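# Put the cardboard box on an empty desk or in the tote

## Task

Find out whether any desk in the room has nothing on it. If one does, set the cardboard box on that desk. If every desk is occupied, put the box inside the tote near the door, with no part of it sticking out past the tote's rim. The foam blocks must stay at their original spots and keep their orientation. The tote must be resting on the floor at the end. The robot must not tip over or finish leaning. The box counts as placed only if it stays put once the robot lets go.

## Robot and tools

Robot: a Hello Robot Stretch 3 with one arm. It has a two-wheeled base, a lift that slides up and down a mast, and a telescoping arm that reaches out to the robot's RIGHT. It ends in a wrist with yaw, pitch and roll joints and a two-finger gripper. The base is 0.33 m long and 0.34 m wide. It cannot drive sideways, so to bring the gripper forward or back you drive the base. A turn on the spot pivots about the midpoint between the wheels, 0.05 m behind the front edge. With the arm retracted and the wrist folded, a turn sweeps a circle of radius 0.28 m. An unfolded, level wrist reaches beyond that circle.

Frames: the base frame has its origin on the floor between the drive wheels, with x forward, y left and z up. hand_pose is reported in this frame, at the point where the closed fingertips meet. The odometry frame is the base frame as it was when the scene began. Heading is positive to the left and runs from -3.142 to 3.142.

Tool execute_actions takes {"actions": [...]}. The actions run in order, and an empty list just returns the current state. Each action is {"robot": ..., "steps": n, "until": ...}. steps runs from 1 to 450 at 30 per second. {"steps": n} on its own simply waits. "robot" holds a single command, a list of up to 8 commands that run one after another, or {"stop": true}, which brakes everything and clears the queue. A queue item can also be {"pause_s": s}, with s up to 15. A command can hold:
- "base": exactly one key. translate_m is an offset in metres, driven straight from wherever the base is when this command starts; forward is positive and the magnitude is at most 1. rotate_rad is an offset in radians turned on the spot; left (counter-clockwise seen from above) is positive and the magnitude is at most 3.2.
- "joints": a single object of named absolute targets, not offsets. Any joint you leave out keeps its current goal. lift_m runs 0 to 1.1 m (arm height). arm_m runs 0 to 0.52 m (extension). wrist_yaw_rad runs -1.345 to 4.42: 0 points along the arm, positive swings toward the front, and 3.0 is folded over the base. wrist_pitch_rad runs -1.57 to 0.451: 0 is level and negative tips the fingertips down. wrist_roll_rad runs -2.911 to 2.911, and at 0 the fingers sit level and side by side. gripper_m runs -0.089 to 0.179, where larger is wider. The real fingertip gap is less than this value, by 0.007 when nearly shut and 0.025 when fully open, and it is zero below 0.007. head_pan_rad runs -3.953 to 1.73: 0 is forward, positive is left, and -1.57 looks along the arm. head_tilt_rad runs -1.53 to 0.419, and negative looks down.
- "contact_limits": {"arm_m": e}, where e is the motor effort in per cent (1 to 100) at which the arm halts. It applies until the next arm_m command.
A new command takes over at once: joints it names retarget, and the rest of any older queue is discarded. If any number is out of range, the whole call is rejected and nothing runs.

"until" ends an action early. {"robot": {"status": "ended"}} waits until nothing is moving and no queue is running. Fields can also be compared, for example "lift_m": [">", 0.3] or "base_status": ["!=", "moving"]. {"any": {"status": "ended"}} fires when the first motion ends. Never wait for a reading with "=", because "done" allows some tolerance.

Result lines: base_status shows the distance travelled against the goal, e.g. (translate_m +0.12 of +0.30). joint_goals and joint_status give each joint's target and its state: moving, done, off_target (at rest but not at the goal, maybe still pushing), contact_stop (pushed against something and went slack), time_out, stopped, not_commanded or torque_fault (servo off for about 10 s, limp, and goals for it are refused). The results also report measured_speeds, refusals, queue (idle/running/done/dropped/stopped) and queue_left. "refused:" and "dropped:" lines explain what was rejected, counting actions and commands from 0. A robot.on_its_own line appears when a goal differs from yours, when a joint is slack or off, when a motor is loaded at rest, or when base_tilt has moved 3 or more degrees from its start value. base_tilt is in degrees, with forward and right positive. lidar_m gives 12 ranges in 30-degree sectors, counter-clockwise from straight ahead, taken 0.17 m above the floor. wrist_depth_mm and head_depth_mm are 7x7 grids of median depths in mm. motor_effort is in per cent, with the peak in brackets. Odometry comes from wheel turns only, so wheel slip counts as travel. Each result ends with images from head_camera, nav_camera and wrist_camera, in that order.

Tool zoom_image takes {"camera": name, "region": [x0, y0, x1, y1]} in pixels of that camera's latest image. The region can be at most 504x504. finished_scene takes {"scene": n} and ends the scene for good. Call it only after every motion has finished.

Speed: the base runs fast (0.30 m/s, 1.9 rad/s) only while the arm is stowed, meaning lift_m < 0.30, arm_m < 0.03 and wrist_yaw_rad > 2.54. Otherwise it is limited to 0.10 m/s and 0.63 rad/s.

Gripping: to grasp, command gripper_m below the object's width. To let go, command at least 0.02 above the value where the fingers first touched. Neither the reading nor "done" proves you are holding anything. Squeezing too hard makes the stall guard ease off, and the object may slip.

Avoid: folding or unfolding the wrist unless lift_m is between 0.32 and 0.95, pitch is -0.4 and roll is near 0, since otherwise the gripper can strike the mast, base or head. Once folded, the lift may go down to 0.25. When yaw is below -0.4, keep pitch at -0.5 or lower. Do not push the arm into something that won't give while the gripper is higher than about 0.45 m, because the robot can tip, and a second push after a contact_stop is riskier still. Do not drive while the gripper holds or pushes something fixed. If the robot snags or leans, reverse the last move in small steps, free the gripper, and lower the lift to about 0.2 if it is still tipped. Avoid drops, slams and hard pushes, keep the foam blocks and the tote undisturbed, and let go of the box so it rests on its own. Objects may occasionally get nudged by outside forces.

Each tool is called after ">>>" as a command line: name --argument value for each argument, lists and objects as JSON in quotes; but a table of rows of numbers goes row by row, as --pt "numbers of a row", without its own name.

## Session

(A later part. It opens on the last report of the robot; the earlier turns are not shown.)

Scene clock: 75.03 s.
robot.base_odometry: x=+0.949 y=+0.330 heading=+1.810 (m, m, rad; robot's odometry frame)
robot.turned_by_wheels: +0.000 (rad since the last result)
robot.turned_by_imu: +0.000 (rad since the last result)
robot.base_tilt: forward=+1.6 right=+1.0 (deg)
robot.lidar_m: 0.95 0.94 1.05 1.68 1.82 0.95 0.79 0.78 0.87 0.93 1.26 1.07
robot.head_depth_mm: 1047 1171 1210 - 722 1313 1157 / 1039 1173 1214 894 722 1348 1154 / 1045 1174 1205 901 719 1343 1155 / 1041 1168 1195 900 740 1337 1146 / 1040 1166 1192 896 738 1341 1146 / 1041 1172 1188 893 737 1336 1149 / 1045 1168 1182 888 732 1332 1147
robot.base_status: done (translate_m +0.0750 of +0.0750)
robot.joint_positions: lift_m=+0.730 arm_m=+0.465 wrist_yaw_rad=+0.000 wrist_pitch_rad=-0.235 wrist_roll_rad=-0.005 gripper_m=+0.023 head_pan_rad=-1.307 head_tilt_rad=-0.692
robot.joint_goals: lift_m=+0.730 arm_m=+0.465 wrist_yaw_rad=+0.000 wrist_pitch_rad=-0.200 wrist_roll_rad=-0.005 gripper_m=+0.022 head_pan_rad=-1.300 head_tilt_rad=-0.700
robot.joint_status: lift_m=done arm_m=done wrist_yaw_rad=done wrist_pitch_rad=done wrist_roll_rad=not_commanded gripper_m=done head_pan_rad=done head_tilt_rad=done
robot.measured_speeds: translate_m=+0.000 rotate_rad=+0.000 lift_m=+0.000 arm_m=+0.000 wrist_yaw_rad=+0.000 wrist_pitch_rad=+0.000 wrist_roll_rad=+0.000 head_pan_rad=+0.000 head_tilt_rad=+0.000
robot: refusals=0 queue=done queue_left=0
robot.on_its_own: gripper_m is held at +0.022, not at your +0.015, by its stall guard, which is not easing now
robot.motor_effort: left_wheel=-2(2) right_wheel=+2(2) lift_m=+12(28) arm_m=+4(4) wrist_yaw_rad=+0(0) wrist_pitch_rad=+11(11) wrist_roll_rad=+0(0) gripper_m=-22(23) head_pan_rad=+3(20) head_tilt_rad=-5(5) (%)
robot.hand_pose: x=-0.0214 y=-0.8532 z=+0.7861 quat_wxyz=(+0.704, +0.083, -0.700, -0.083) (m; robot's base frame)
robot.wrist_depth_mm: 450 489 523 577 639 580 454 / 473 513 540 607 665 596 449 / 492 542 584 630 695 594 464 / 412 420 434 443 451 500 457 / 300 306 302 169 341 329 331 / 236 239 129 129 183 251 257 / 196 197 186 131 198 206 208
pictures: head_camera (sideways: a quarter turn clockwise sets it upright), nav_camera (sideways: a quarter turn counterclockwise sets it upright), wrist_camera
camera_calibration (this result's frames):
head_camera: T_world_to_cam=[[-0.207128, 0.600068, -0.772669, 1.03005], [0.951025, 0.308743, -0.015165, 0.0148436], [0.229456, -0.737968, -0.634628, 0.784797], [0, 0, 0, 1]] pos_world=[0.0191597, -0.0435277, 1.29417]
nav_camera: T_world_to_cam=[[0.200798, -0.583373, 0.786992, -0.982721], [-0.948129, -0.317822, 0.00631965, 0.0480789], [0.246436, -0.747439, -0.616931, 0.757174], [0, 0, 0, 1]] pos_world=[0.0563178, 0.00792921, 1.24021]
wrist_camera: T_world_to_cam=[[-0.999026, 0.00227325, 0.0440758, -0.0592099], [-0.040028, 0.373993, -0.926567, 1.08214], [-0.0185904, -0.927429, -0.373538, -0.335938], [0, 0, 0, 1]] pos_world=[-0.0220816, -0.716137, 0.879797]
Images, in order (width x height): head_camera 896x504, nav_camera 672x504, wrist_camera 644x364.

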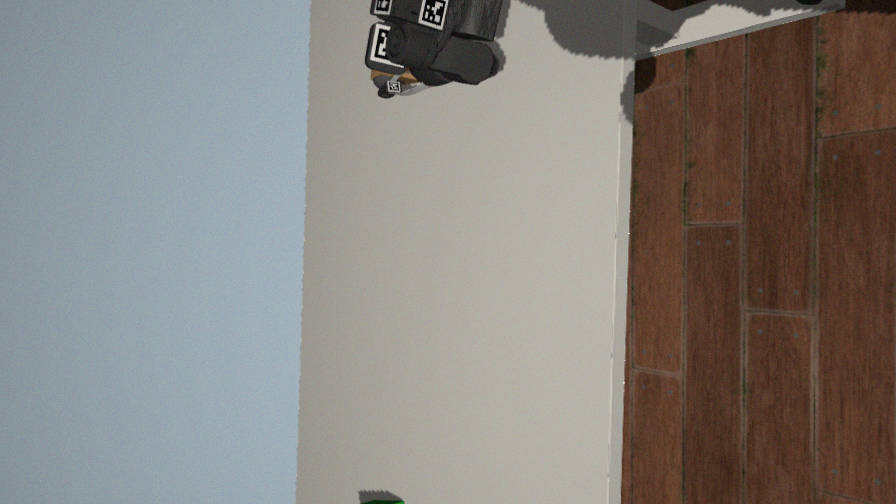

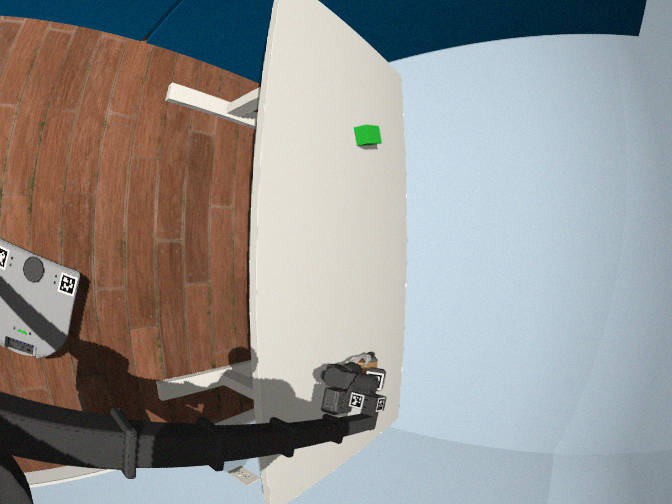

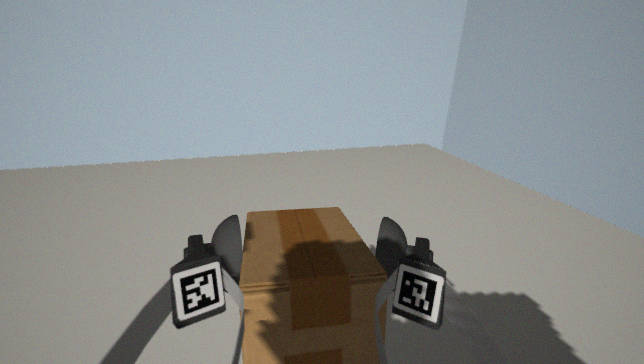

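>>> execute_actions --actions '[{"robot":{"joints":{"lift_m":0.705}},"steps":200,"until":{"robot":{"status":"ended"}}},{"robot":[{"joints":{"gripper_m":0.13}},{"joints":{"lift_m":0.686,"arm_m":0.44}}],"steps":200,"until":{"robot":{"status":"ended"}}}]'

Scene clock: 84.77 s.
robot.base_odometry: x=+0.949 y=+0.330 heading=+1.810 (m, m, rad; robot's odometry frame)
robot.turned_by_wheels: +0.000 (rad since the last result)
robot.turned_by_imu: +0.000 (rad since the last result)
robot.base_tilt: forward=+1.6 right=+1.1 (deg)
robot.lidar_m: 0.95 0.94 1.05 1.68 1.82 0.95 0.78 0.78 0.87 0.92 1.26 1.07
robot.head_depth_mm: 1043 1173 1218 - 704 1315 1162 / 1044 1169 1213 904 720 1345 1165 / 1040 1172 1205 900 721 1341 1150 / 1041 1166 1202 899 740 1338 1152 / 1045 1175 1196 894 737 1339 1148 / 1041 1167 1191 890 734 1332 1141 / 1040 1163 1180 890 732 1333 1147
robot.base_status: done (translate_m +0.0750 of +0.0750)
robot.joint_positions: lift_m=+0.686 arm_m=+0.440 wrist_yaw_rad=+0.000 wrist_pitch_rad=-0.223 wrist_roll_rad=-0.005 gripper_m=+0.130 head_pan_rad=-1.307 head_tilt_rad=-0.692
robot.joint_goals: lift_m=+0.686 arm_m=+0.440 wrist_yaw_rad=+0.000 wrist_pitch_rad=-0.200 wrist_roll_rad=-0.005 gripper_m=+0.130 head_pan_rad=-1.300 head_tilt_rad=-0.700
robot.joint_status: lift_m=done arm_m=done wrist_yaw_rad=done wrist_pitch_rad=done wrist_roll_rad=not_commanded gripper_m=done head_pan_rad=done head_tilt_rad=done
robot.measured_speeds: translate_m=+0.000 rotate_rad=+0.000 lift_m=+0.000 arm_m=+0.000 wrist_yaw_rad=+0.000 wrist_pitch_rad=+0.000 wrist_roll_rad=+0.000 head_pan_rad=+0.000 head_tilt_rad=+0.000
robot: refusals=0 queue=done queue_left=0
robot.motor_effort: left_wheel=-2(2) right_wheel=+2(1) lift_m=+11(11) arm_m=-4(4) wrist_yaw_rad=+0(0) wrist_pitch_rad=+7(11) wrist_roll_rad=+0(0) gripper_m=+0(90) head_pan_rad=+2(3) head_tilt_rad=-5(5) (%)
robot.hand_pose: x=-0.0214 y=-0.8299 z=+0.7450 quat_wxyz=(+0.705, +0.079, -0.701, -0.079) (m; robot's base frame)
robot.wrist_depth_mm: 466 504 547 591 666 592 455 / 492 527 562 638 698 593 458 / 499 537 581 577 612 582 470 / 313 323 327 202 349 353 394 / 230 244 221 146 245 252 252 / 180 - 175 151 181 197 195 / - 143 150 151 153 149 157
pictures: head_camera (sideways: a quarter turn clockwise sets it upright), nav_camera (sideways: a quarter turn counterclockwise sets it upright), wrist_camera
camera_calibration (this result's frames):
head_camera: T_world_to_cam=[[-0.207153, 0.600059, -0.772669, 1.03005], [0.951012, 0.308783, -0.015165, 0.0148437], [0.229487, -0.737958, -0.634628, 0.784797], [0, 0, 0, 1]] pos_world=[0.0191615, -0.0435271, 1.29417]
nav_camera: T_world_to_cam=[[0.200822, -0.583365, 0.786992, -0.982722], [-0.948116, -0.317861, 0.00631965, 0.0480788], [0.246468, -0.747429, -0.616931, 0.757174], [0, 0, 0, 1]] pos_world=[0.0563175, 0.0079313, 1.24021]
wrist_camera: T_world_to_cam=[[-0.999026, 0.00278664, 0.0440432, -0.0569997], [-0.0400262, 0.363116, -0.930884, 1.02952], [-0.0185868, -0.93174, -0.362651, -0.341381], [0, 0, 0, 1]] pos_world=[-0.0220814, -0.691756, 0.837076]
Images, in order (width x height): head_camera 896x504, nav_camera 672x504, wrist_camera 644x364.

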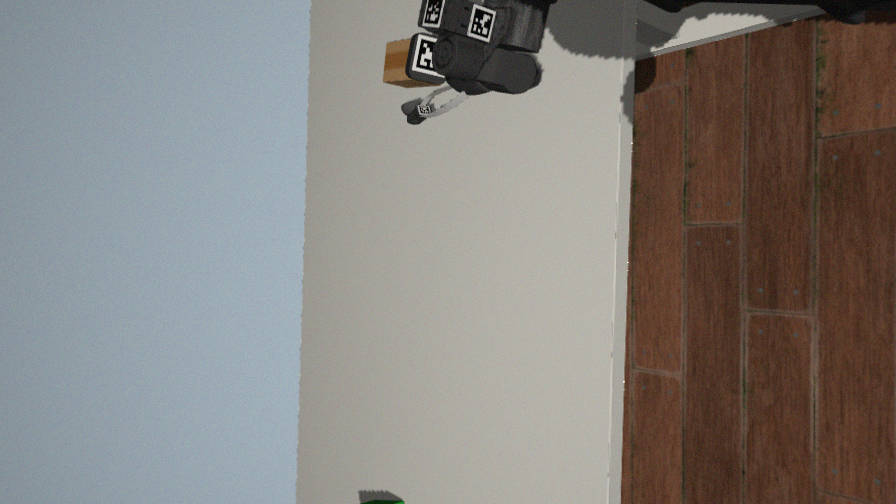

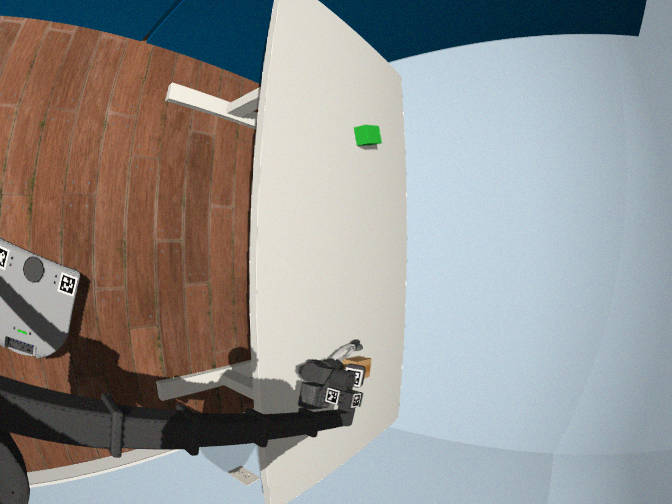

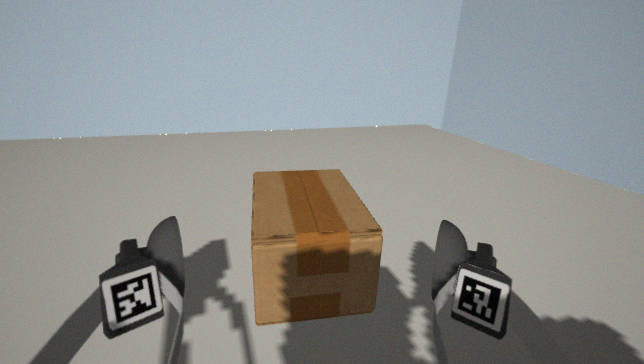

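>>> execute_actions --actions '[{"robot":[{"base":{"translate_m":-0.042},"joints":{"wrist_yaw_rad":0.19}},{"joints":{"arm_m":0.462}}],"steps":200,"until":{"robot":{"status":"ended"}}}]'

Scene clock: 94.17 s.
robot.base_odometry: x=+0.959 y=+0.289 heading=+1.810 (m, m, rad; robot's odometry frame)
robot.turned_by_wheels: +0.000 (rad since the last result)
robot.turned_by_imu: +0.000 (rad since the last result)
robot.base_tilt: forward=+1.6 right=+1.1 (deg)
robot.lidar_m: 0.99 0.98 1.09 1.75 1.73 0.90 0.74 0.74 0.82 0.92 1.28 1.10
robot.head_depth_mm: 1055 1181 1217 - 743 1319 1157 / 1055 1184 1215 901 744 1347 1161 / 1053 1184 1207 900 741 1343 1155 / 1053 1180 1196 897 737 1343 1154 / 1051 1179 1197 895 737 1335 1147 / 1054 1184 1186 890 733 1339 1150 / 1055 1183 1179 889 753 1323 1149
robot.base_status: done (translate_m -0.0420 of -0.0420)
robot.joint_positions: lift_m=+0.686 arm_m=+0.462 wrist_yaw_rad=+0.187 wrist_pitch_rad=-0.223 wrist_roll_rad=-0.005 gripper_m=+0.130 head_pan_rad=-1.307 head_tilt_rad=-0.692
robot.joint_goals: lift_m=+0.686 arm_m=+0.462 wrist_yaw_rad=+0.190 wrist_pitch_rad=-0.200 wrist_roll_rad=-0.005 gripper_m=+0.130 head_pan_rad=-1.300 head_tilt_rad=-0.700
robot.joint_status: lift_m=done arm_m=done wrist_yaw_rad=done wrist_pitch_rad=done wrist_roll_rad=not_commanded gripper_m=done head_pan_rad=done head_tilt_rad=done
robot.measured_speeds: translate_m=+0.000 rotate_rad=+0.000 lift_m=+0.000 arm_m=+0.000 wrist_yaw_rad=+0.000 wrist_pitch_rad=+0.000 wrist_roll_rad=+0.000 head_pan_rad=+0.000 head_tilt_rad=+0.000
robot: refusals=0 queue=done queue_left=0
robot.motor_effort: left_wheel=-2(6) right_wheel=+2(3) lift_m=+12(12) arm_m=+5(6) wrist_yaw_rad=+3(5) wrist_pitch_rad=+7(8) wrist_roll_rad=+0(0) gripper_m=+1(0) head_pan_rad=+2(2) head_tilt_rad=-5(5) (%)
robot.hand_pose: x=+0.0239 y=-0.8469 z=+0.7450 quat_wxyz=(+0.709, +0.144, -0.690, -0.013) (m; robot's base frame)
robot.wrist_depth_mm: 496 511 540 556 576 596 498 / 517 547 564 589 622 639 505 / 528 554 585 605 626 624 502 / 319 324 330 201 345 352 362 / 228 246 222 142 244 250 254 / 179 - 169 132 180 196 194 / - 144 144 141 153 149 157
pictures: head_camera (sideways: a quarter turn clockwise sets it upright), nav_camera (sideways: a quarter turn counterclockwise sets it upright), wrist_camera
camera_calibration (this result's frames):
head_camera: T_world_to_cam=[[-0.2072, 0.600043, -0.772669, 1.03005], [0.950988, 0.308857, -0.0151651, 0.0148439], [0.229545, -0.73794, -0.634628, 0.784797], [0, 0, 0, 1]] pos_world=[0.0191649, -0.0435261, 1.29417]
nav_camera: T_world_to_cam=[[0.200868, -0.583349, 0.786992, -0.982722], [-0.948091, -0.317936, 0.00631966, 0.0480787], [0.246526, -0.74741, -0.616931, 0.757174], [0, 0, 0, 1]] pos_world=[0.0563169, 0.00793523, 1.24021]
wrist_camera: T_world_to_cam=[[-0.982196, -0.182623, 0.0440431, -0.169042], [-0.106703, 0.349378, -0.930886, 1.02747], [0.154613, -0.919012, -0.362645, -0.349716], [0, 0, 0, 1]] pos_world=[-0.00232711, -0.711238, 0.837077]
Images, in order (width x height): head_camera 896x504, nav_camera 672x504, wrist_camera 644x364.

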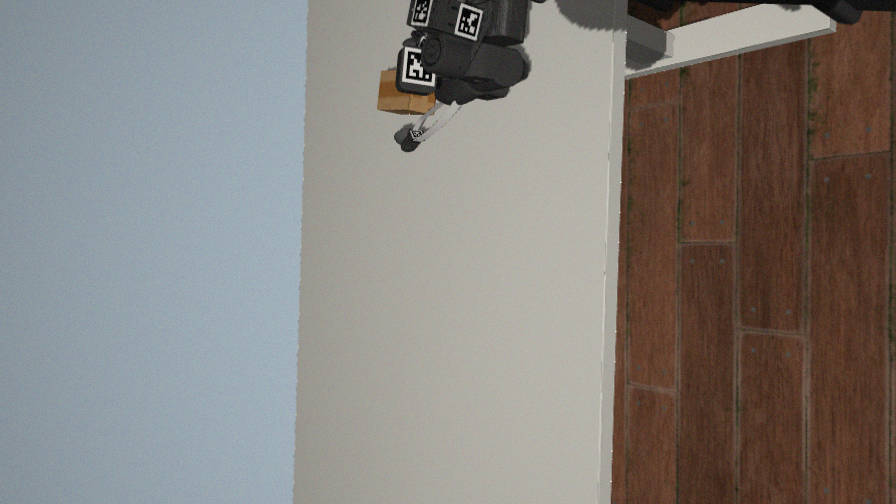

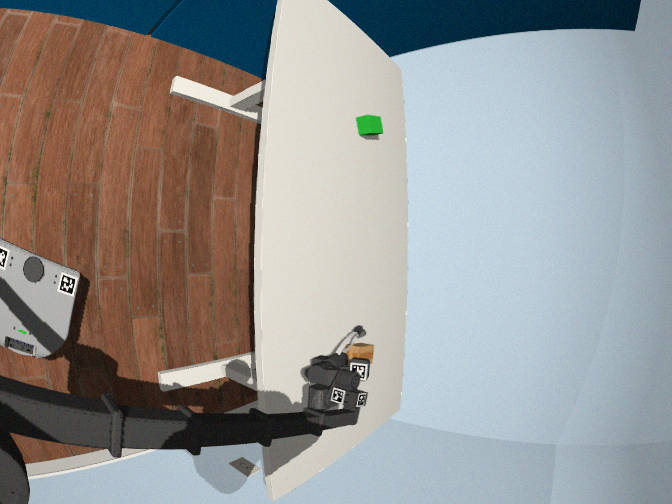

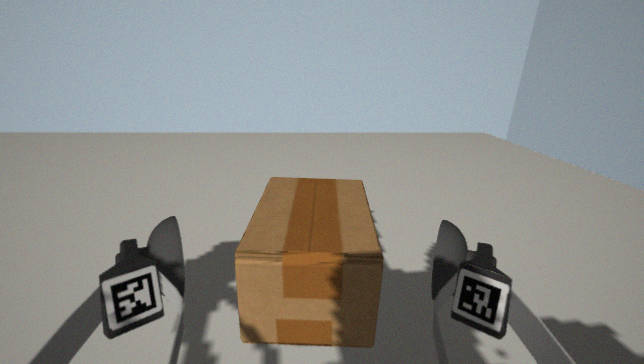

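>>> execute_actions --actions '[{"robot":[{"joints":{"gripper_m":0.022}},{"pause_s":0.5},{"joints":{"lift_m":0.76}}],"steps":300,"until":{"robot":{"status":"ended"}}}]'

Scene clock: 100.47 s.
robot.base_odometry: x=+0.959 y=+0.289 heading=+1.810 (m, m, rad; robot's odometry frame)
robot.turned_by_wheels: +0.000 (rad since the last result)
robot.turned_by_imu: +0.000 (rad since the last result)
robot.base_tilt: forward=+1.6 right=+1.0 (deg)
robot.lidar_m: 0.99 0.98 1.09 1.75 1.72 0.90 0.75 0.74 0.83 0.92 1.28 1.10
robot.head_depth_mm: 1049 1188 1279 834 745 1321 1156 / 1056 1174 1245 872 743 1349 1156 / 1054 1182 1209 902 743 1344 1151 / 1054 1178 1199 895 738 1342 1151 / 1053 1183 1194 894 735 1338 1149 / 1050 1184 1188 891 734 1336 1146 / 1055 1180 1186 886 754 1327 1150
robot.base_status: done (translate_m -0.0420 of -0.0420)
robot.joint_positions: lift_m=+0.760 arm_m=+0.462 wrist_yaw_rad=+0.187 wrist_pitch_rad=-0.229 wrist_roll_rad=-0.005 gripper_m=+0.023 head_pan_rad=-1.307 head_tilt_rad=-0.692
robot.joint_goals: lift_m=+0.760 arm_m=+0.462 wrist_yaw_rad=+0.190 wrist_pitch_rad=-0.200 wrist_roll_rad=-0.005 gripper_m=+0.022 head_pan_rad=-1.300 head_tilt_rad=-0.700
robot.joint_status: lift_m=done arm_m=done wrist_yaw_rad=done wrist_pitch_rad=done wrist_roll_rad=not_commanded gripper_m=done head_pan_rad=done head_tilt_rad=done
robot.measured_speeds: translate_m=+0.000 rotate_rad=+0.000 lift_m=+0.000 arm_m=+0.000 wrist_yaw_rad=+0.000 wrist_pitch_rad=+0.000 wrist_roll_rad=+0.000 head_pan_rad=+0.000 head_tilt_rad=+0.000
robot: refusals=0 queue=done queue_left=0
robot.motor_effort: left_wheel=-2(2) right_wheel=+2(2) lift_m=+29(29) arm_m=+4(4) wrist_yaw_rad=+3(3) wrist_pitch_rad=+9(10) wrist_roll_rad=+1(0) gripper_m=-21(99) head_pan_rad=+3(3) head_tilt_rad=-5(5) (%)
robot.hand_pose: x=+0.0239 y=-0.8464 z=+0.8165 quat_wxyz=(+0.709, +0.146, -0.690, -0.015) (m; robot's base frame)
robot.wrist_depth_mm: 505 516 533 562 588 605 508 / 520 540 570 594 608 644 504 / 549 568 605 633 642 661 508 / 485 506 515 202 539 606 512 / 355 366 357 142 393 388 458 / 282 285 129 130 281 300 305 / 232 233 227 139 235 244 247
pictures: head_camera (sideways: a quarter turn clockwise sets it upright), nav_camera (sideways: a quarter turn counterclockwise sets it upright), wrist_camera
camera_calibration (this result's frames):
head_camera: T_world_to_cam=[[-0.2072, 0.600043, -0.772669, 1.03005], [0.950988, 0.308857, -0.015165, 0.0148439], [0.229544, -0.73794, -0.634628, 0.784797], [0, 0, 0, 1]] pos_world=[0.0191649, -0.0435261, 1.29417]
nav_camera: T_world_to_cam=[[0.200868, -0.583349, 0.786992, -0.982722], [-0.948091, -0.317936, 0.00631965, 0.0480787], [0.246526, -0.74741, -0.616931, 0.757174], [0, 0, 0, 1]] pos_world=[0.0563169, 0.00793524, 1.24021]
wrist_camera: T_world_to_cam=[[-0.982129, -0.182979, 0.0440601, -0.172489], [-0.107784, 0.354905, -0.928669, 1.09681], [0.15429, -0.916821, -0.368284, -0.316839], [0, 0, 0, 1]] pos_world=[-0.00230409, -0.711308, 0.909482]
Images, in order (width x height): head_camera 896x504, nav_camera 672x504, wrist_camera 644x364.

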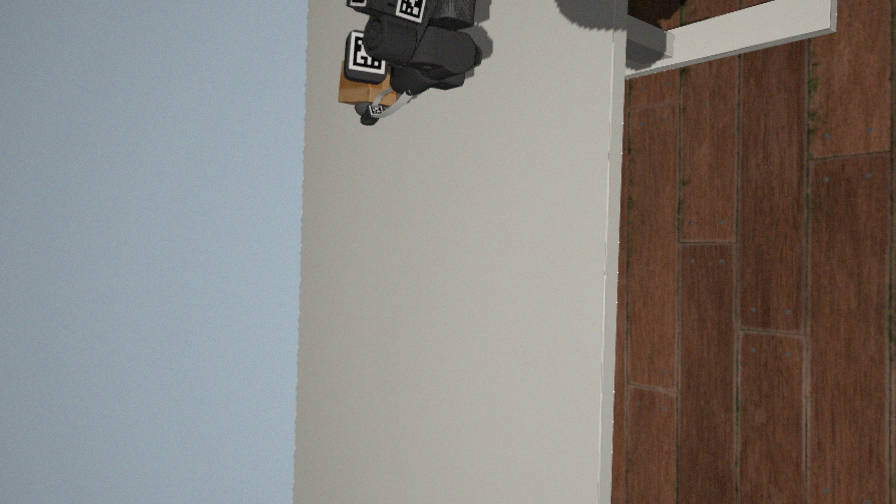

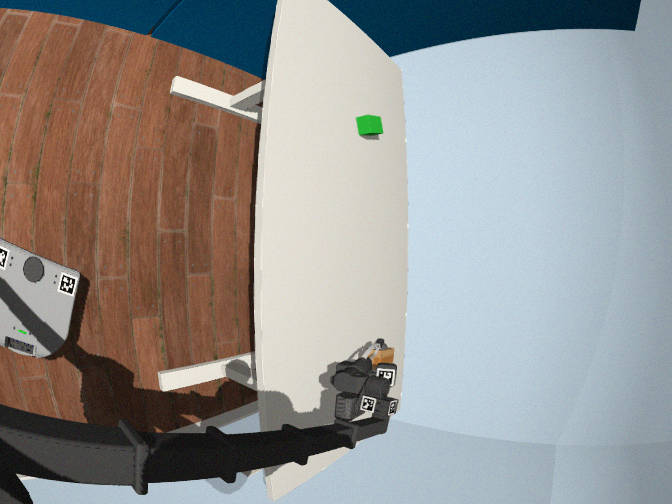

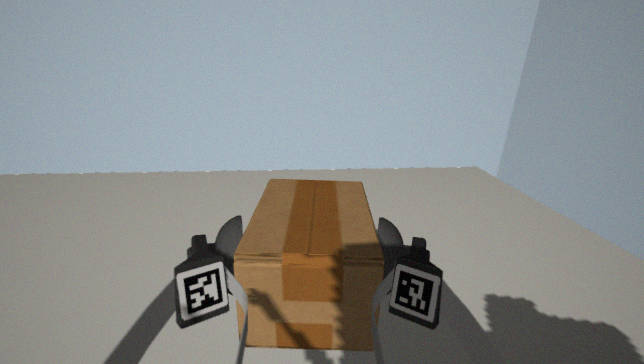

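>>> execute_actions --actions '[{"robot":[{"joints":{"arm_m":0.0,"wrist_pitch_rad":-0.4,"lift_m":0.82}},{"base":{"rotate_rad":1.535},"joints":{"wrist_yaw_rad":2.6,"head_pan_rad":-0.3,"head_tilt_rad":-0.5}},{"base":{"translate_m":0.4},"joints":{"lift_m":0.28}},{"base":{"translate_m":0.85}},{"base":{"translate_m":0.83}}],"steps":450,"until":{"robot":{"status":"ended"}}},{"steps":450,"until":{"robot":{"status":"ended"}}}]'

Scene clock: 135.97 s.
robot.base_odometry: x=-1.079 y=-0.130 heading=-2.939 (m, m, rad; robot's odometry frame)
robot.turned_by_wheels: +1.535 (rad since the last result)
robot.turned_by_imu: +1.574 (rad since the last result)
robot.base_tilt: forward=+1.6 right=+1.0 (deg)
robot.lidar_m: 0.53 0.53 0.56 0.88 1.48 1.63 2.56 0.60 0.50 0.74 1.29 0.65
robot.head_depth_mm: 630 707 807 938 1119 1387 1269 / 581 647 729 833 979 1170 1272 / 540 595 663 751 862 1010 1188 / 504 551 610 681 774 894 1050 / 473 514 564 625 702 798 925 / 444 481 524 577 641 720 821 / 420 452 489 536 589 657 742
robot.base_status: done (translate_m +0.8300 of +0.8300)
robot.joint_positions: lift_m=+0.280 arm_m=+0.001 wrist_yaw_rad=+2.597 wrist_pitch_rad=-0.427 wrist_roll_rad=-0.005 gripper_m=+0.023 head_pan_rad=-0.307 head_tilt_rad=-0.506
robot.joint_goals: lift_m=+0.280 arm_m=+0.000 wrist_yaw_rad=+2.600 wrist_pitch_rad=-0.400 wrist_roll_rad=-0.005 gripper_m=+0.022 head_pan_rad=-0.300 head_tilt_rad=-0.500
robot.joint_status: lift_m=done arm_m=done wrist_yaw_rad=done wrist_pitch_rad=done wrist_roll_rad=not_commanded gripper_m=done head_pan_rad=done head_tilt_rad=done
robot.measured_speeds: translate_m=+0.000 rotate_rad=+0.000 lift_m=+0.000 arm_m=+0.000 wrist_yaw_rad=+0.000 wrist_pitch_rad=+0.000 wrist_roll_rad=+0.000 head_pan_rad=+0.000 head_tilt_rad=+0.000
robot: refusals=0 queue=done queue_left=0
robot.motor_effort: left_wheel=-2(6) right_wheel=+2(6) lift_m=+12(33) arm_m=-4(6) wrist_yaw_rad=+3(6) wrist_pitch_rad=+9(9) wrist_roll_rad=+0(0) gripper_m=-20(20) head_pan_rad=+3(34) head_tilt_rad=+4(27) (%)
robot.hand_pose: x=+0.0944 y=+0.0447 z=+0.2911 quat_wxyz=(+0.330, +0.704, -0.040, +0.627) (m; robot's base frame)
robot.wrist_depth_mm: - 932 707 561 490 418 368 / - - 782 604 520 442 390 / 922 954 875 656 560 472 405 / 721 724 739 203 605 503 433 / 591 593 580 143 600 532 455 / 497 498 129 129 497 526 468 / 445 - 412 139 435 453 454
pictures: head_camera (sideways: a quarter turn clockwise sets it upright), nav_camera (sideways: a quarter turn counterclockwise sets it upright), wrist_camera
camera_calibration (this result's frames):
head_camera: T_world_to_cam=[[-0.470582, 0.103429, -0.876274, 1.16674], [0.257339, 0.966019, -0.0241762, 0.0308114], [0.843996, -0.236876, -0.481207, 0.581446], [0, 0, 0, 1]] pos_world=[0.0503793, -0.0127081, 1.30292]
nav_camera: T_world_to_cam=[[0.450884, -0.0990327, 0.887072, -1.11474], [-0.246734, -0.96893, 0.0172396, 0.029581], [0.857803, -0.226644, -0.461309, 0.550973], [0, 0, 0, 1]] pos_world=[0.0372911, 0.0431409, 1.24252]
wrist_camera: T_world_to_cam=[[0.857684, -0.512311, 0.0437661, -0.0758527], [-0.247534, -0.486011, -0.838165, 0.324618], [0.450672, 0.708047, -0.543658, 0.246226], [0, 0, 0, 1]] pos_world=[0.0344441, -0.0554324, 0.409266]
Images, in order (width x height): head_camera 896x504, nav_camera 672x504, wrist_camera 644x364.

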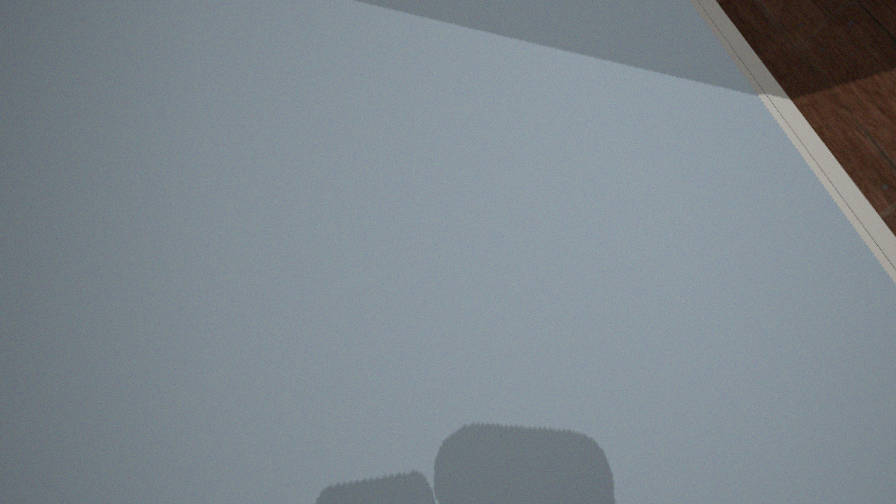

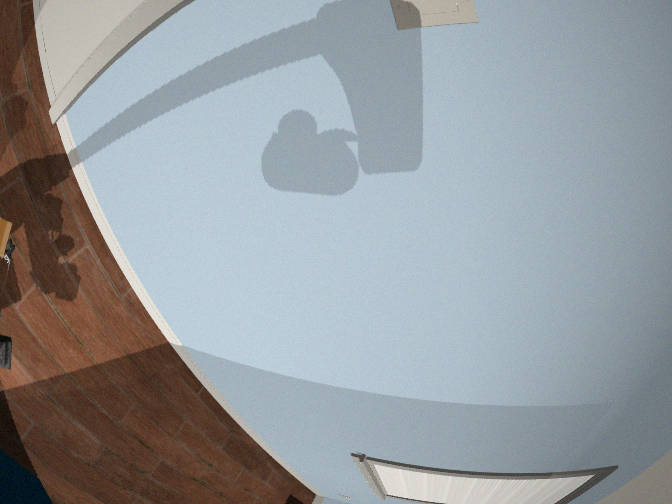

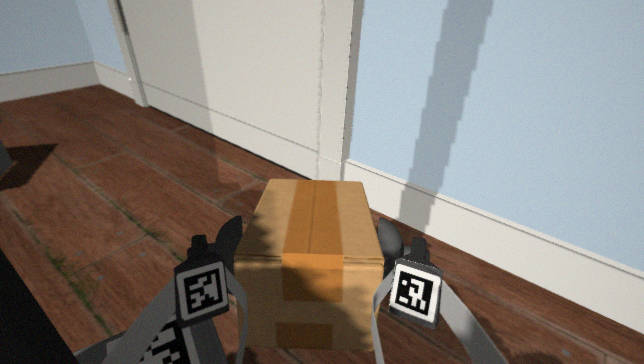

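>>> execute_actions --actions '[{"robot":[{"base":{"rotate_rad":-1.15},"joints":{"head_pan_rad":-0.9,"head_tilt_rad":-0.4}},{"base":{"translate_m":0.95}}],"steps":450,"until":{"robot":{"status":"ended"}}}]'

Scene clock: 146.40 s.
robot.base_odometry: x=-1.634 y=+0.641 heading=+2.195 (m, m, rad; robot's odometry frame)
robot.turned_by_wheels: -1.150 (rad since the last result)
robot.turned_by_imu: -1.168 (rad since the last result)
robot.base_tilt: forward=+1.6 right=+1.0 (deg)
robot.lidar_m: 1.50 0.63 0.48 0.47 0.50 0.71 2.41 0.65 0.55 1.38 2.47 1.91
robot.head_depth_mm: 3011 3157 3339 3151 2252 1693 1360 / 3200 3403 3654 3301 2227 1696 1355 / 2927 3210 3487 3319 2229 1673 1353 / 2646 2900 3009 3060 2203 1668 1347 / 2438 2594 2672 2949 2184 1670 1339 / 2255 2379 2431 2285 2184 1645 1343 / 2077 2206 2280 1909 2063 1640 1336
robot.base_status: done (translate_m +0.9500 of +0.9500)
robot.joint_positions: lift_m=+0.280 arm_m=+0.001 wrist_yaw_rad=+2.597 wrist_pitch_rad=-0.427 wrist_roll_rad=-0.005 gripper_m=+0.023 head_pan_rad=-0.893 head_tilt_rad=-0.408
robot.joint_goals: lift_m=+0.280 arm_m=+0.000 wrist_yaw_rad=+2.600 wrist_pitch_rad=-0.400 wrist_roll_rad=-0.005 gripper_m=+0.022 head_pan_rad=-0.900 head_tilt_rad=-0.400
robot.joint_status: lift_m=done arm_m=done wrist_yaw_rad=done wrist_pitch_rad=done wrist_roll_rad=not_commanded gripper_m=done head_pan_rad=done head_tilt_rad=done
robot.measured_speeds: translate_m=+0.000 rotate_rad=+0.000 lift_m=+0.000 arm_m=+0.000 wrist_yaw_rad=+0.000 wrist_pitch_rad=+0.000 wrist_roll_rad=+0.000 head_pan_rad=+0.000 head_tilt_rad=+0.000
robot: refusals=0 queue=done queue_left=0
robot.motor_effort: left_wheel=+3(11) right_wheel=-1(6) lift_m=+12(12) arm_m=-5(5) wrist_yaw_rad=+3(2) wrist_pitch_rad=+9(8) wrist_roll_rad=+0(0) gripper_m=-21(20) head_pan_rad=-3(30) head_tilt_rad=+5(21) (%)
robot.hand_pose: x=+0.0943 y=+0.0447 z=+0.2911 quat_wxyz=(+0.330, +0.704, -0.040, +0.627) (m; robot's base frame)
robot.wrist_depth_mm: 388 420 471 539 622 743 900 / 407 442 501 583 692 815 - / 436 486 545 647 742 930 - / 464 522 582 201 768 784 803 / 485 553 576 142 641 625 635 / 496 501 129 129 501 524 533 / 438 - 408 139 432 458 458
pictures: head_camera (sideways: a quarter turn clockwise sets it upright), nav_camera (sideways: a quarter turn counterclockwise sets it upright), wrist_camera
camera_calibration (this result's frames):
head_camera: T_world_to_cam=[[-0.27946, 0.277709, -0.919119, 1.22147], [0.750392, 0.660373, -0.0286289, 0.0336041], [0.599011, -0.6977, -0.392938, 0.46808], [0, 0, 0, 1]] pos_world=[0.0357506, -0.0348242, 1.30756]
nav_camera: T_world_to_cam=[[0.264879, -0.2624, 0.927893, -1.16687], [-0.742775, -0.669153, 0.0228037, 0.0253604], [0.614919, -0.695256, -0.372149, 0.436431], [0, 0, 0, 1]] pos_world=[0.0595462, 0.0142146, 1.24457]
wrist_camera: T_world_to_cam=[[0.857703, -0.51228, 0.0437636, -0.0758505], [-0.247522, -0.486027, -0.838159, 0.324609], [0.450642, 0.708059, -0.543667, 0.246237], [0, 0, 0, 1]] pos_world=[0.0344407, -0.0554379, 0.409265]
Images, in order (width x height): head_camera 896x504, nav_camera 672x504, wrist_camera 644x364.

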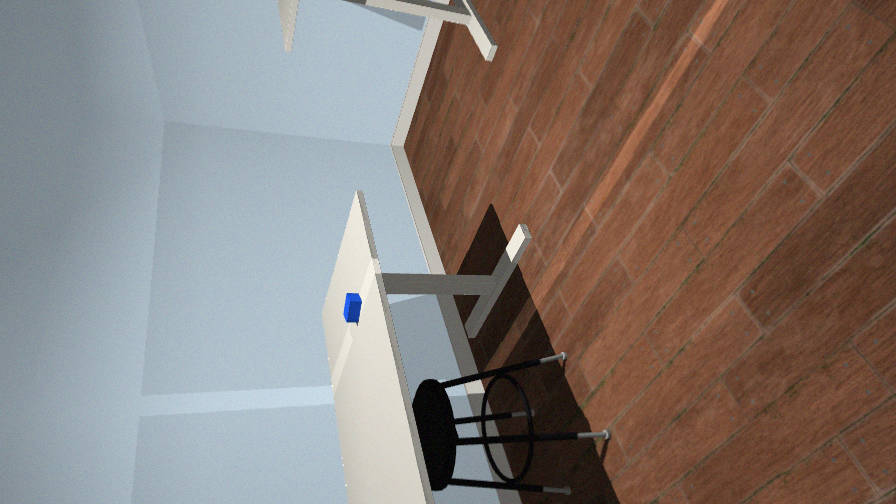

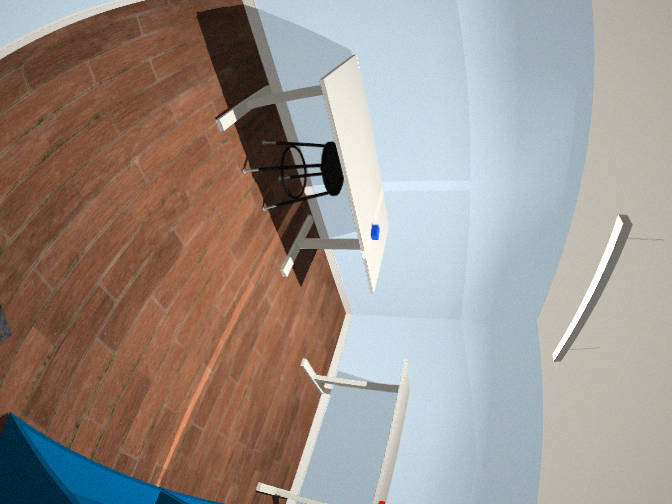

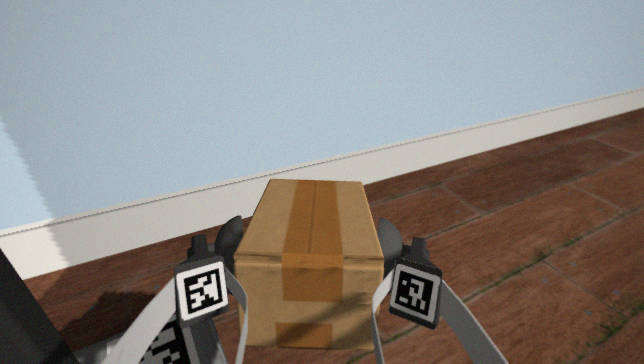

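>>> execute_actions --actions '[{"robot":{"joints":{"head_pan_rad":-1.5,"head_tilt_rad":-0.3}},"steps":100,"until":{"robot":{"status":"ended"}}}]'

Scene clock: 150.60 s.
robot.base_odometry: x=-1.634 y=+0.641 heading=+2.195 (m, m, rad; robot's odometry frame)
robot.turned_by_wheels: +0.000 (rad since the last result)
robot.turned_by_imu: +0.000 (rad since the last result)
robot.base_tilt: forward=+1.5 right=+1.1 (deg)
robot.lidar_m: 1.49 0.63 0.48 0.47 0.50 0.71 2.41 0.65 0.55 1.39 2.47 1.91
robot.head_depth_mm: 2660 2037 2093 2074 1401 1474 1394 / 2732 2866 2995 3174 2497 1880 1473 / 2782 2927 3056 3261 2603 1858 1463 / 2843 2978 3157 3300 2604 1841 1456 / 2902 3062 3209 3422 2531 1843 1450 / 2945 3100 3329 3518 2556 1836 1440 / 3017 3216 3417 3549 2512 1829 1435
robot.base_status: done (translate_m +0.9500 of +0.9500)
robot.joint_positions: lift_m=+0.280 arm_m=+0.001 wrist_yaw_rad=+2.597 wrist_pitch_rad=-0.427 wrist_roll_rad=-0.005 gripper_m=+0.023 head_pan_rad=-1.493 head_tilt_rad=-0.310
robot.joint_goals: lift_m=+0.280 arm_m=+0.000 wrist_yaw_rad=+2.600 wrist_pitch_rad=-0.400 wrist_roll_rad=-0.005 gripper_m=+0.022 head_pan_rad=-1.500 head_tilt_rad=-0.300
robot.joint_status: lift_m=done arm_m=done wrist_yaw_rad=done wrist_pitch_rad=done wrist_roll_rad=not_commanded gripper_m=done head_pan_rad=done head_tilt_rad=done
robot.measured_speeds: translate_m=+0.000 rotate_rad=+0.000 lift_m=+0.000 arm_m=+0.000 wrist_yaw_rad=+0.000 wrist_pitch_rad=+0.000 wrist_roll_rad=+0.000 head_pan_rad=+0.000 head_tilt_rad=+0.000
robot: refusals=0 queue=done queue_left=0
robot.motor_effort: left_wheel=+2(2) right_wheel=-2(2) lift_m=+12(12) arm_m=-5(5) wrist_yaw_rad=+2(2) wrist_pitch_rad=+8(8) wrist_roll_rad=+0(0) gripper_m=-20(20) head_pan_rad=-3(31) head_tilt_rad=+6(22) (%)
robot.hand_pose: x=+0.0943 y=+0.0447 z=+0.2911 quat_wxyz=(+0.330, +0.704, -0.040, +0.627) (m; robot's base frame)
robot.wrist_depth_mm: 383 419 473 533 624 733 906 / 409 448 510 585 692 853 - / 437 479 551 636 769 927 - / 464 518 588 204 761 794 798 / 490 561 585 142 647 620 641 / 495 497 130 129 499 511 522 / 435 - 409 139 432 446 454
pictures: head_camera (sideways: a quarter turn clockwise sets it upright), nav_camera (sideways: a quarter turn counterclockwise sets it upright), wrist_camera
camera_calibration (this result's frames):
head_camera: T_world_to_cam=[[-0.0668342, 0.29552, -0.952996, 1.26439], [0.99239, 0.11869, -0.0327915, 0.037551], [0.103421, -0.947935, -0.301204, 0.351719], [0, 0, 0, 1]] pos_world=[0.0108644, -0.0447042, 1.31213]
nav_camera: T_world_to_cam=[[0.0633769, -0.273899, 0.959668, -1.20713], [-0.991016, -0.13075, 0.0281298, 0.0199375], [0.117772, -0.952829, -0.279725, 0.319179], [0, 0, 0, 1]] pos_world=[0.058672, -0.0239004, 1.24716]
wrist_camera: T_world_to_cam=[[0.857703, -0.51228, 0.0437635, -0.0758505], [-0.247523, -0.486027, -0.838159, 0.32461], [0.450642, 0.708059, -0.543667, 0.246237], [0, 0, 0, 1]] pos_world=[0.0344407, -0.0554379, 0.409265]
Images, in order (width x height): head_camera 896x504, nav_camera 672x504, wrist_camera 644x364.

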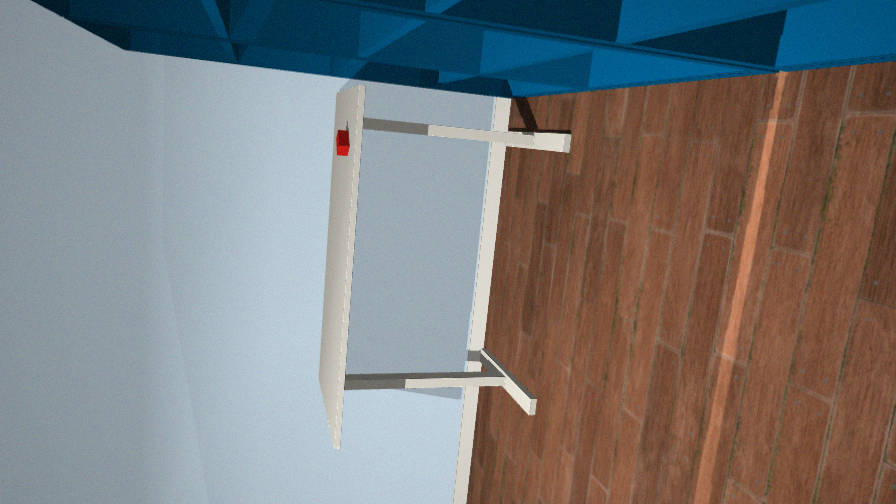

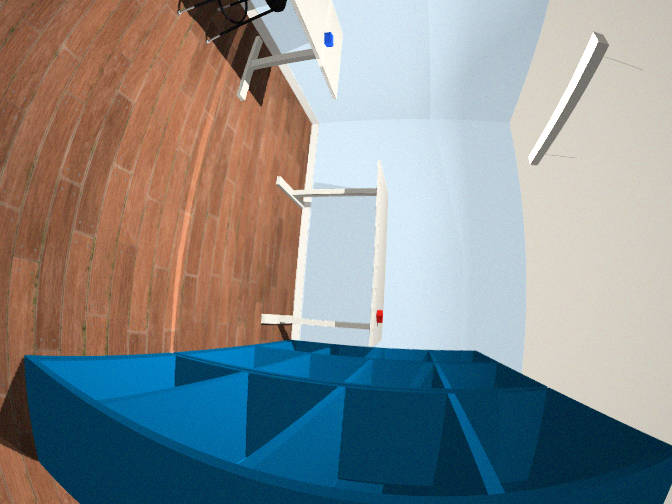

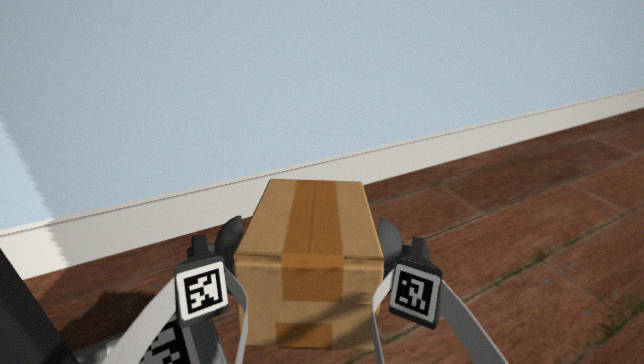

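>>> execute_actions --actions '[{"robot":[{"base":{"translate_m":-0.6},"joints":{"head_pan_rad":-1.5,"head_tilt_rad":-1.0}},{"base":{"translate_m":-0.6}},{"base":{"rotate_rad":-1.55}},{"joints":{"lift_m":0.4}}],"steps":450,"until":{"robot":{"status":"ended"}}}]'

Scene clock: 166.80 s.
robot.base_odometry: x=-0.933 y=-0.333 heading=+0.645 (m, m, rad; robot's odometry frame)
robot.turned_by_wheels: -1.550 (rad since the last result)
robot.turned_by_imu: -1.581 (rad since the last result)
robot.base_tilt: forward=+1.6 right=+1.0 (deg)
robot.lidar_m: 1.51 0.66 0.65 1.66 0.72 0.55 0.51 0.55 0.81 1.23 1.31 1.90
robot.head_depth_mm: 1058 1248 1504 1519 1334 1196 1080 / 1082 1270 1546 1520 1342 1212 - / 1112 1317 1605 1522 1314 1224 - / 1136 1349 1651 1506 1338 1224 - / 1165 1390 1662 1524 1334 1195 1077 / 1196 1434 1688 1524 1334 1191 1080 / 1229 1489 1718 1524 1331 1191 1081
robot.base_status: done (rotate_rad -1.5499 of -1.5500)
robot.joint_positions: lift_m=+0.400 arm_m=+0.001 wrist_yaw_rad=+2.597 wrist_pitch_rad=-0.427 wrist_roll_rad=-0.005 gripper_m=+0.023 head_pan_rad=-1.494 head_tilt_rad=-0.988
robot.joint_goals: lift_m=+0.400 arm_m=+0.000 wrist_yaw_rad=+2.600 wrist_pitch_rad=-0.400 wrist_roll_rad=-0.005 gripper_m=+0.022 head_pan_rad=-1.500 head_tilt_rad=-1.000
robot.joint_status: lift_m=done arm_m=done wrist_yaw_rad=done wrist_pitch_rad=done wrist_roll_rad=not_commanded gripper_m=done head_pan_rad=done head_tilt_rad=done
robot.measured_speeds: translate_m=+0.000 rotate_rad=+0.000 lift_m=+0.000 arm_m=+0.000 wrist_yaw_rad=+0.000 wrist_pitch_rad=+0.000 wrist_roll_rad=+0.000 head_pan_rad=+0.000 head_tilt_rad=+0.000
robot: refusals=0 queue=done queue_left=0
robot.motor_effort: left_wheel=+2(11) right_wheel=-2(6) lift_m=+29(25) arm_m=-4(5) wrist_yaw_rad=+2(2) wrist_pitch_rad=+9(9) wrist_roll_rad=+0(0) gripper_m=-21(21) head_pan_rad=-3(6) head_tilt_rad=-8(53) (%)
robot.hand_pose: x=+0.0943 y=+0.0447 z=+0.4101 quat_wxyz=(+0.331, +0.704, -0.040, +0.627) (m; robot's base frame)
robot.wrist_depth_mm: - - - 755 637 744 914 / - - - 810 717 851 - / - - - 866 777 949 - / 915 936 937 203 878 - - / 743 762 757 142 812 816 829 / 632 635 129 129 640 677 672 / 550 546 541 139 550 567 585
pictures: head_camera (sideways: a quarter turn clockwise sets it upright), nav_camera (sideways: a quarter turn counterclockwise sets it upright), wrist_camera
camera_calibration (this result's frames):
head_camera: T_world_to_cam=[[-0.107582, 0.825333, -0.554302, 0.744897], [0.991598, 0.129356, 0.000151022, -0.0053466], [0.0718267, -0.549629, -0.832316, 1.04284], [0, 0, 0, 1]] pos_world=[0.0105351, -0.0409216, 1.28087]
nav_camera: T_world_to_cam=[[0.104837, -0.812691, 0.573186, -0.70352], [-0.990667, -0.135828, -0.0113888, 0.0713919], [0.0871103, -0.566642, -0.819346, 1.02139], [0, 0, 0, 1]] pos_world=[0.0555068, 0.0167149, 1.24093]
wrist_camera: T_world_to_cam=[[0.857723, -0.512246, 0.0437587, -0.0810558], [-0.247635, -0.486235, -0.838005, 0.424299], [0.450542, 0.70794, -0.543905, 0.311087], [0, 0, 0, 1]] pos_world=[0.0344369, -0.0554423, 0.528314]
Images, in order (width x height): head_camera 896x504, nav_camera 672x504, wrist_camera 644x364.

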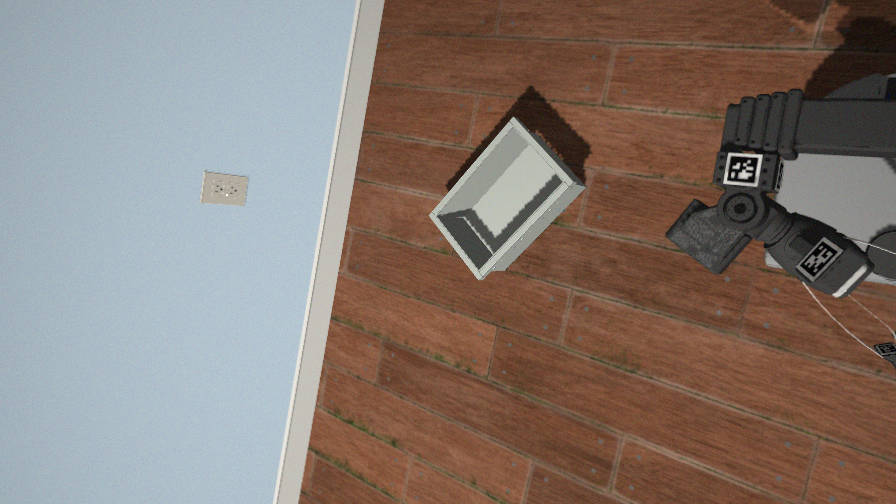

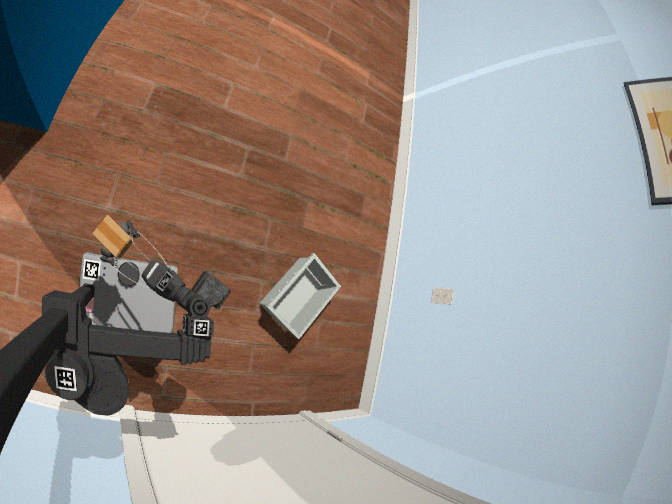

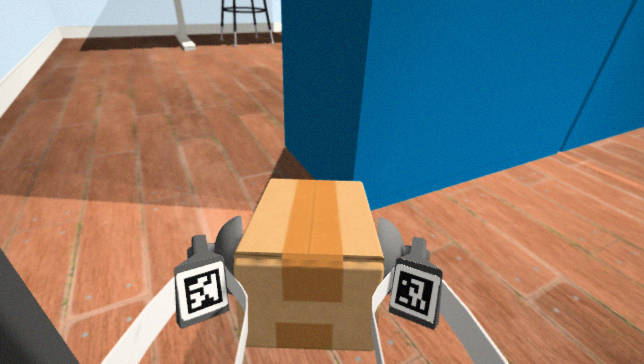

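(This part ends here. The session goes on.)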